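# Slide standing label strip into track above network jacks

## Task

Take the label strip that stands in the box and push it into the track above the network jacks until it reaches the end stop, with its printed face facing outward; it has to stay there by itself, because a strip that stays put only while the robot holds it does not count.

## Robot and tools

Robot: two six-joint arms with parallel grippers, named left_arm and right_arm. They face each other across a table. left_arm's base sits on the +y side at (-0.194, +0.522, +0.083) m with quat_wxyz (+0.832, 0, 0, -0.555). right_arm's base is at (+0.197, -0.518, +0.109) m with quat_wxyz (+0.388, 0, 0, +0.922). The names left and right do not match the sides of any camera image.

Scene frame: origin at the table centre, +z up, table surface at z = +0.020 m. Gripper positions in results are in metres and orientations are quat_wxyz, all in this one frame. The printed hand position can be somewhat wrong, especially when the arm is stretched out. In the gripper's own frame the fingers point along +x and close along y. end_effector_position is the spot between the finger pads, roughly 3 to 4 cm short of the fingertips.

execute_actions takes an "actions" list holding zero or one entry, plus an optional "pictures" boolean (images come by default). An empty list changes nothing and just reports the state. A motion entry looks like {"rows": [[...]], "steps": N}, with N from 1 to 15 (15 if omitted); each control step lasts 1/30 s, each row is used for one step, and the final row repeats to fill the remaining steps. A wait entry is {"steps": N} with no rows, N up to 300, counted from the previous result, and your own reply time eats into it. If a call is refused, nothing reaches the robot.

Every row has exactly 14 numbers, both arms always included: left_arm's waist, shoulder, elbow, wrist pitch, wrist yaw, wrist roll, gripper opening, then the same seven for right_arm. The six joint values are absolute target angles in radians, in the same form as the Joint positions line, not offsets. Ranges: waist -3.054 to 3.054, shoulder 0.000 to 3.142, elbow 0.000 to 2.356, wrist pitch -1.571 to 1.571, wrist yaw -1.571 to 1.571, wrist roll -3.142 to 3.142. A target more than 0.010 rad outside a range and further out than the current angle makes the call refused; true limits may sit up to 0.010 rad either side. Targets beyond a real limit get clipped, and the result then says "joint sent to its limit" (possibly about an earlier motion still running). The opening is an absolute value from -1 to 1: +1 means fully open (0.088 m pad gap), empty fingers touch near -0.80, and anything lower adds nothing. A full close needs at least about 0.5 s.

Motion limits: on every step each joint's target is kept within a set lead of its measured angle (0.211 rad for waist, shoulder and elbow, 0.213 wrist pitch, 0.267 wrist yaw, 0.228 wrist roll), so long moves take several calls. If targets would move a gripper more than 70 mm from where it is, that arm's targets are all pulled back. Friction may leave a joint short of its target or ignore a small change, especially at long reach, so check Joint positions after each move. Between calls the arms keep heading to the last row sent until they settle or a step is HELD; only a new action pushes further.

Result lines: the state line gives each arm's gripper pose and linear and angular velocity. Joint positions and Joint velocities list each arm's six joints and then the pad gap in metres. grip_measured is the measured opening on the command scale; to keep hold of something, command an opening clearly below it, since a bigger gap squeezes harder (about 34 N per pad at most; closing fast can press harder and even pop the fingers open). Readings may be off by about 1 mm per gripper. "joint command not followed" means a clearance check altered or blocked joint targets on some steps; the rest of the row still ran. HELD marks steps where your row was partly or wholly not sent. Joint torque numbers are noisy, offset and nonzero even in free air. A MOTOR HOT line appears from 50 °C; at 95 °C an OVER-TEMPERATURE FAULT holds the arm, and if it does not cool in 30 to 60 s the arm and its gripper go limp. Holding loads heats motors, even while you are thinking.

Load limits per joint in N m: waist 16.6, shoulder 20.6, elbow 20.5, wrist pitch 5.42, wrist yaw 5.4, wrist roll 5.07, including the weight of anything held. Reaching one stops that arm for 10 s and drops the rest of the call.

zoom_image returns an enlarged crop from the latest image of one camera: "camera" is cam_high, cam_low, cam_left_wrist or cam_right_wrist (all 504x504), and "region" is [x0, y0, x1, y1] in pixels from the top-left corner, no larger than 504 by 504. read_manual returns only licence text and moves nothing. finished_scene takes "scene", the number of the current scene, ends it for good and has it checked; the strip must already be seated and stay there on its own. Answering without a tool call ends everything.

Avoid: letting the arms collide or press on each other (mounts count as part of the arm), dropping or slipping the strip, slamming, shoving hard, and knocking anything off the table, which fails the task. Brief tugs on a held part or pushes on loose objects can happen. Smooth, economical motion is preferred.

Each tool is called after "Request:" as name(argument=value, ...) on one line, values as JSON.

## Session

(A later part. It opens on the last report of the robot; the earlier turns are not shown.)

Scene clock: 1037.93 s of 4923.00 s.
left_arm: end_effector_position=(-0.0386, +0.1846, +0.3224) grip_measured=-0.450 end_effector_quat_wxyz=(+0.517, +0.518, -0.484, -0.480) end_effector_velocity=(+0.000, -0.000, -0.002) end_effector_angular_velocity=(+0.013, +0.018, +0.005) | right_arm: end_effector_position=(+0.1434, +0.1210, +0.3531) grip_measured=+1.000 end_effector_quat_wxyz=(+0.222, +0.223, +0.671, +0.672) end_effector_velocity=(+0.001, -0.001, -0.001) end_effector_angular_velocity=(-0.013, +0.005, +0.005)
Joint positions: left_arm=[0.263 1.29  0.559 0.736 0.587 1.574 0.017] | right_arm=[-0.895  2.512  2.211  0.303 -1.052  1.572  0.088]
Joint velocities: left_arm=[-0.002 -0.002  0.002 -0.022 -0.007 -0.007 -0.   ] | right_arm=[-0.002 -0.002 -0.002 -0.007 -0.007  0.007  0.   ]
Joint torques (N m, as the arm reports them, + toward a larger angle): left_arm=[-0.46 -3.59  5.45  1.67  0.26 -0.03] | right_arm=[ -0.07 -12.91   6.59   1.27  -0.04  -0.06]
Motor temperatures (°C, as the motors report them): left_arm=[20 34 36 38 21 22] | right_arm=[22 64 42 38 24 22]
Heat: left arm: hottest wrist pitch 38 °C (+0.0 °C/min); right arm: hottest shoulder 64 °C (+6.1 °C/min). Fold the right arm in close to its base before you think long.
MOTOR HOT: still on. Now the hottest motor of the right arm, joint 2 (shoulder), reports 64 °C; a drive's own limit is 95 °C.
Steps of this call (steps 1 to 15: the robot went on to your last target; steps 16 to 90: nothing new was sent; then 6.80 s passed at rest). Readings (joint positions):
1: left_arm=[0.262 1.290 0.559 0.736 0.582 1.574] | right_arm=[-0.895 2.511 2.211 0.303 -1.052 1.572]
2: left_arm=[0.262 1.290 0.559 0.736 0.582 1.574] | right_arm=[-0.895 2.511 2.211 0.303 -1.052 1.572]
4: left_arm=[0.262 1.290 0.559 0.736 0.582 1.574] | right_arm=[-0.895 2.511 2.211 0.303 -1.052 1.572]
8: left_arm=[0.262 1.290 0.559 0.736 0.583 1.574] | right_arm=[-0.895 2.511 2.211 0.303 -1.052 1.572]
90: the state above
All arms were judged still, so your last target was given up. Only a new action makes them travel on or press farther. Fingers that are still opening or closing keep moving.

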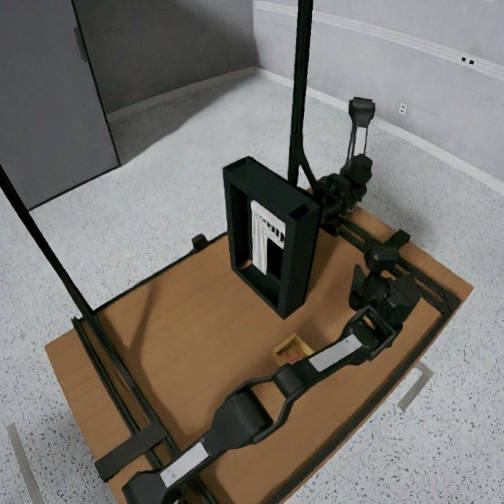

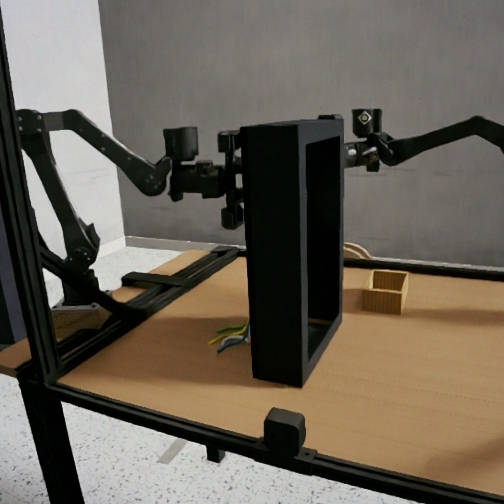

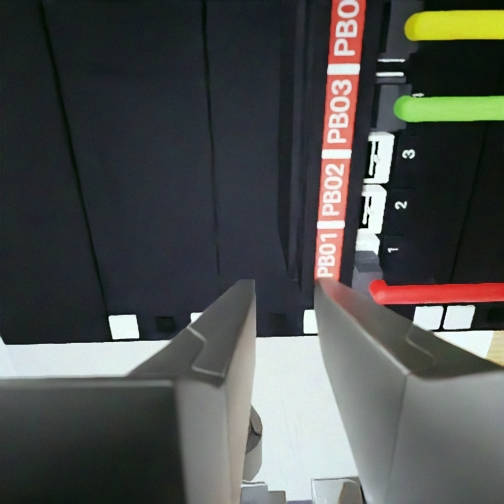

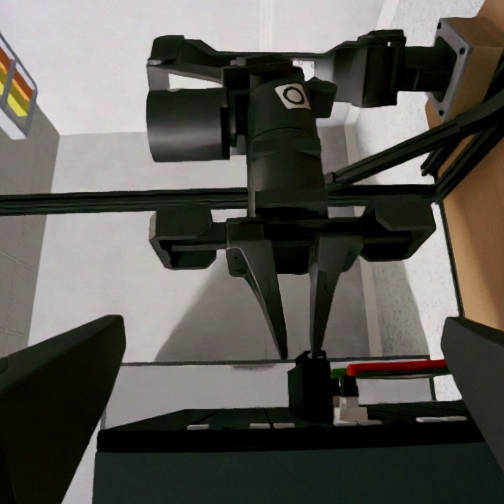

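Request:
execute_actions(actions=[{"rows": [[0.262,1.278,0.550,0.733,0.586,1.574,-0.45,-0.895,2.47,2.17,0.30,-1.052,1.572,1],[0.263,1.268,0.544,0.729,0.585,1.574,-0.45,-0.895,2.43,2.13,0.30,-1.052,1.572,1],[0.264,1.258,0.538,0.725,0.585,1.574,-0.45,-0.895,2.39,2.09,0.30,-1.052,1.572,1],[0.266,1.248,0.532,0.721,0.585,1.574,-0.45,-0.895,2.34,2.04,0.30,-1.052,1.572,1],[0.268,1.238,0.526,0.717,0.585,1.574,-0.45,-0.895,2.29,1.99,0.30,-1.052,1.572,1],[0.270,1.228,0.520,0.713,0.585,1.574,-0.45,-0.895,2.24,1.94,0.30,-1.052,1.572,1],[0.272,1.218,0.514,0.709,0.585,1.574,-0.45,-0.895,2.19,1.89,0.30,-1.052,1.572,1],[0.274,1.208,0.508,0.705,0.585,1.574,-0.45,-0.895,2.14,1.84,0.30,-1.052,1.572,1],[0.276,1.198,0.502,0.701,0.585,1.574,-0.45,-0.895,2.09,1.79,0.30,-1.052,1.572,1],[0.278,1.188,0.496,0.697,0.585,1.574,-0.45,-0.895,2.04,1.74,0.30,-1.052,1.572,1],[0.280,1.178,0.490,0.693,0.585,1.574,-0.45,-0.895,1.99,1.69,0.30,-1.052,1.572,1],[0.281,1.168,0.484,0.689,0.585,1.574,-0.45,-0.895,1.94,1.64,0.30,-1.052,1.572,1],[0.282,1.158,0.478,0.685,0.585,1.574,-0.45,-0.895,1.90,1.60,0.30,-1.052,1.572,1],[0.283,1.148,0.472,0.681,0.585,1.574,-0.45,-0.895,1.86,1.56,0.30,-1.052,1.572,1],[0.283,1.138,0.466,0.677,0.585,1.574,-0.45,-0.895,1.82,1.52,0.30,-1.052,1.572,1]], "steps": 15}])

Request:
execute_actions(actions=[{"steps": 15}])

Scene clock: 1060.17 s of 4923.00 s.
left_arm: end_effector_position=(-0.0479, +0.2054, +0.3252) grip_measured=-0.450 end_effector_quat_wxyz=(+0.521, +0.522, -0.482, -0.473) end_effector_velocity=(-0.028, +0.052, -0.010) end_effector_angular_velocity=(+0.023, +0.042, +0.034) | right_arm: end_effector_position=(+0.1293, +0.0050, +0.4410) grip_measured=+1.000 end_effector_quat_wxyz=(+0.223, +0.222, +0.673, +0.669) end_effector_velocity=(-0.045, -0.362, +0.259) end_effector_angular_velocity=(+0.307, -0.034, +0.020)
Joint positions: left_arm=[0.279 1.171 0.493 0.689 0.586 1.574 0.017] | right_arm=[-0.895  1.945  1.64   0.3   -1.052  1.572  0.088]
Joint velocities: left_arm=[ 0.027 -0.305 -0.183 -0.154 -0.007 -0.022 -0.   ] | right_arm=[-0.002 -1.492 -1.214  0.037 -0.022  0.007  0.   ]
Joint torques (N m, as the arm reports them, + toward a larger angle): left_arm=[ 0.23 -3.99  4.29  1.52 -0.04 -0.02] | right_arm=[ -0.06 -11.33   4.21   1.21  -0.05  -0.06]
Motor temperatures (°C, as the motors report them): left_arm=[20 34 36 38 21 22] | right_arm=[22 66 42 38 24 22]
Heat: left arm: hottest wrist pitch 38 °C (+0.0 °C/min); right arm: hottest shoulder 66 °C (+5.1 °C/min). Fold the right arm in close to its base before you think long.
MOTOR HOT: still on. Now the hottest motor of the right arm, joint 2 (shoulder), reports 66 °C; a drive's own limit is 95 °C.
Steps of this call (steps 1 to 90: nothing new was sent; then 18.73 s passed at rest; steps 91 to 105: all 15 steps of this action). Readings (joint positions):
91: left_arm=[0.263 1.290 0.559 0.736 0.587 1.574] | right_arm=[-0.895 2.512 2.208 0.303 -1.052 1.572]
92: left_arm=[0.263 1.288 0.559 0.735 0.587 1.574] | right_arm=[-0.895 2.503 2.195 0.303 -1.052 1.572]
94: left_arm=[0.265 1.279 0.555 0.730 0.587 1.574] | right_arm=[-0.895 2.464 2.135 0.300 -1.052 1.572]
98: left_arm=[0.267 1.242 0.534 0.716 0.586 1.574] | right_arm=[-0.895 2.314 1.953 0.296 -1.052 1.572]
105: the state above

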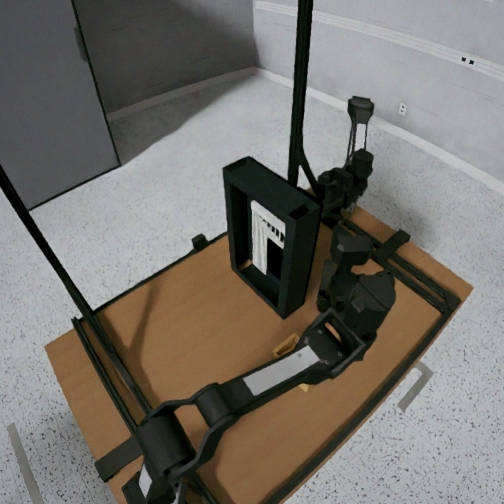

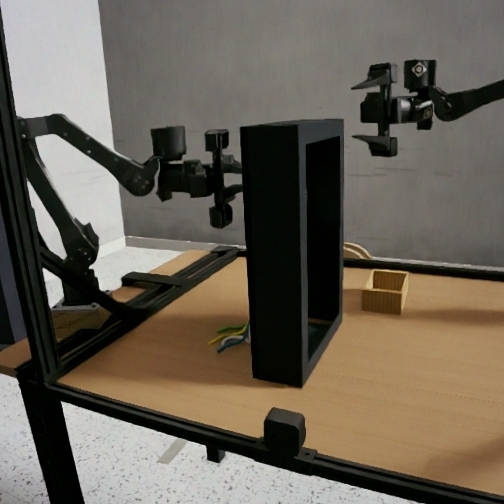

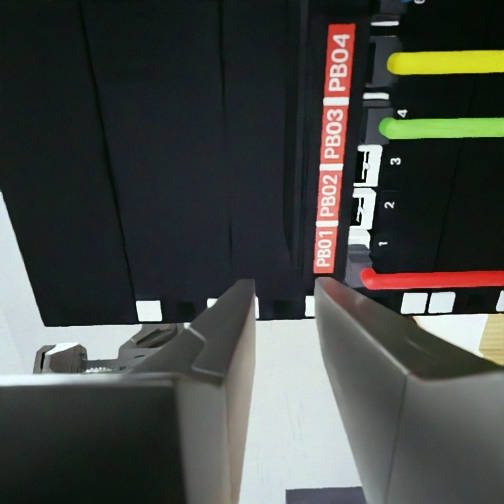

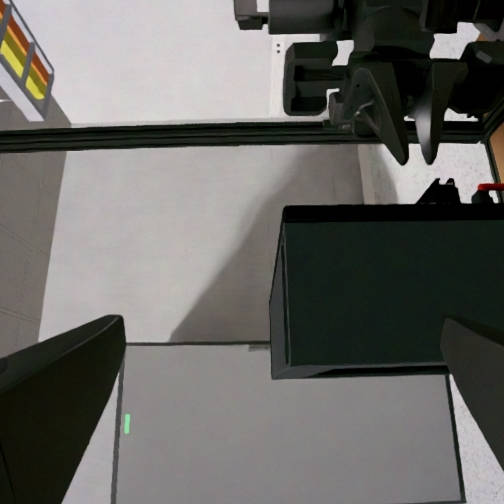

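Scene clock: 1060.67 s of 4923.00 s.
left_arm: end_effector_position=(-0.0503, +0.2095, +0.3248) grip_measured=-0.450 end_effector_quat_wxyz=(+0.521, +0.522, -0.482, -0.473) end_effector_velocity=(-0.002, -0.000, -0.005) end_effector_angular_velocity=(+0.017, +0.021, -0.010) | right_arm: end_effector_position=(+0.1255, -0.0250, +0.4527) grip_measured=+1.000 end_effector_quat_wxyz=(+0.222, +0.222, +0.672, +0.670) end_effector_velocity=(+0.000, -0.001, +0.001) end_effector_angular_velocity=(+0.003, -0.004, +0.005)
Joint positions: left_arm=[0.281 1.147 0.478 0.679 0.586 1.574 0.017] | right_arm=[-0.895  1.825  1.525  0.299 -1.053  1.572  0.088]
Joint velocities: left_arm=[-0.002 -0.002 -0.002 -0.022  0.007 -0.007 -0.   ] | right_arm=[-0.002 -0.002  0.002 -0.007 -0.007 -0.007  0.   ]
Joint torques (N m, as the arm reports them, + toward a larger angle): left_arm=[ 0.22 -3.95  4.72  1.48 -0.01 -0.01] | right_arm=[ -0.08 -10.16   5.69   1.33   0.01  -0.06]
Motor temperatures (°C, as the motors report them): left_arm=[20 34 36 38 21 22] | right_arm=[22 66 42 38 24 22]
Heat: left arm: hottest wrist pitch 38 °C (+0.0 °C/min); right arm: hottest shoulder 66 °C (+5.0 °C/min). Fold the right arm in close to its base before you think long.
MOTOR HOT: still on. Now the hottest motor of the right arm, joint 2 (shoulder), reports 66 °C; a drive's own limit is 95 °C.
Steps of this call (steps 1 to 15: the robot went on to your last target). Readings (joint positions):
1: left_arm=[0.279 1.163 0.488 0.685 0.586 1.574] | right_arm=[-0.895 1.902 1.605 0.301 -1.053 1.572]
2: left_arm=[0.280 1.156 0.484 0.683 0.586 1.574] | right_arm=[-0.895 1.869 1.582 0.301 -1.053 1.572]
4: left_arm=[0.280 1.150 0.481 0.681 0.586 1.574] | right_arm=[-0.895 1.834 1.562 0.304 -1.053 1.572]
8: left_arm=[0.281 1.147 0.479 0.679 0.586 1.574] | right_arm=[-0.895 1.825 1.540 0.301 -1.053 1.572]
15: the state above

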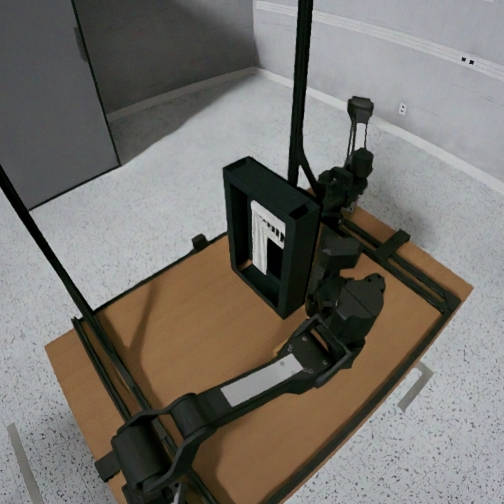

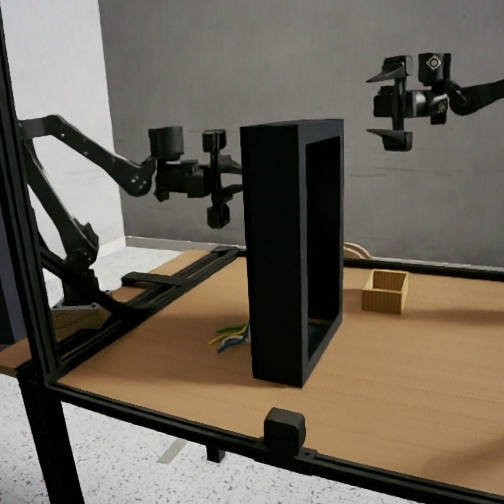

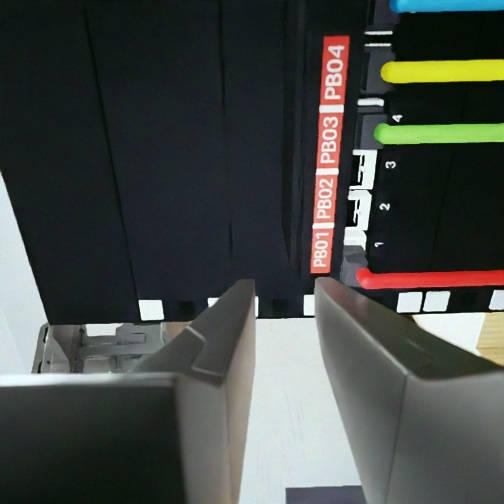

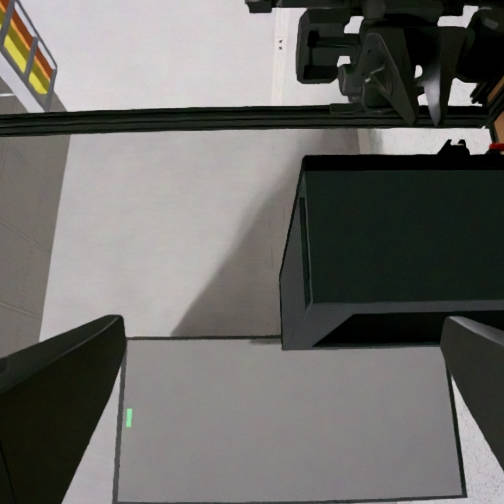

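Request:
zoom_image(camera="cam_left_wrist", region=[280, 0, 400, 120])

Region (280, 0, 400, 120) of cam_left_wrist's 504x504 image, scaled by 4.200, with more detail than that image has.

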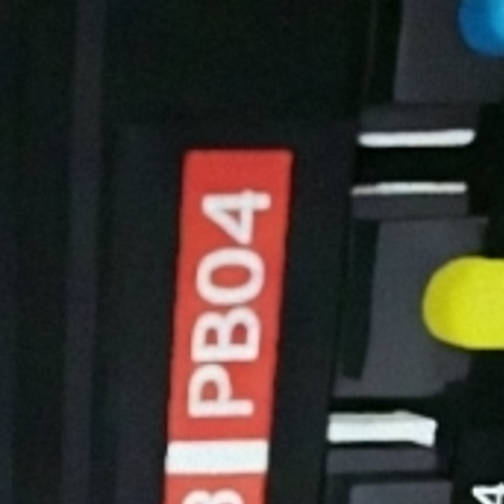

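Request:
finished_scene(scene=2)

The scene is finished: the task was done.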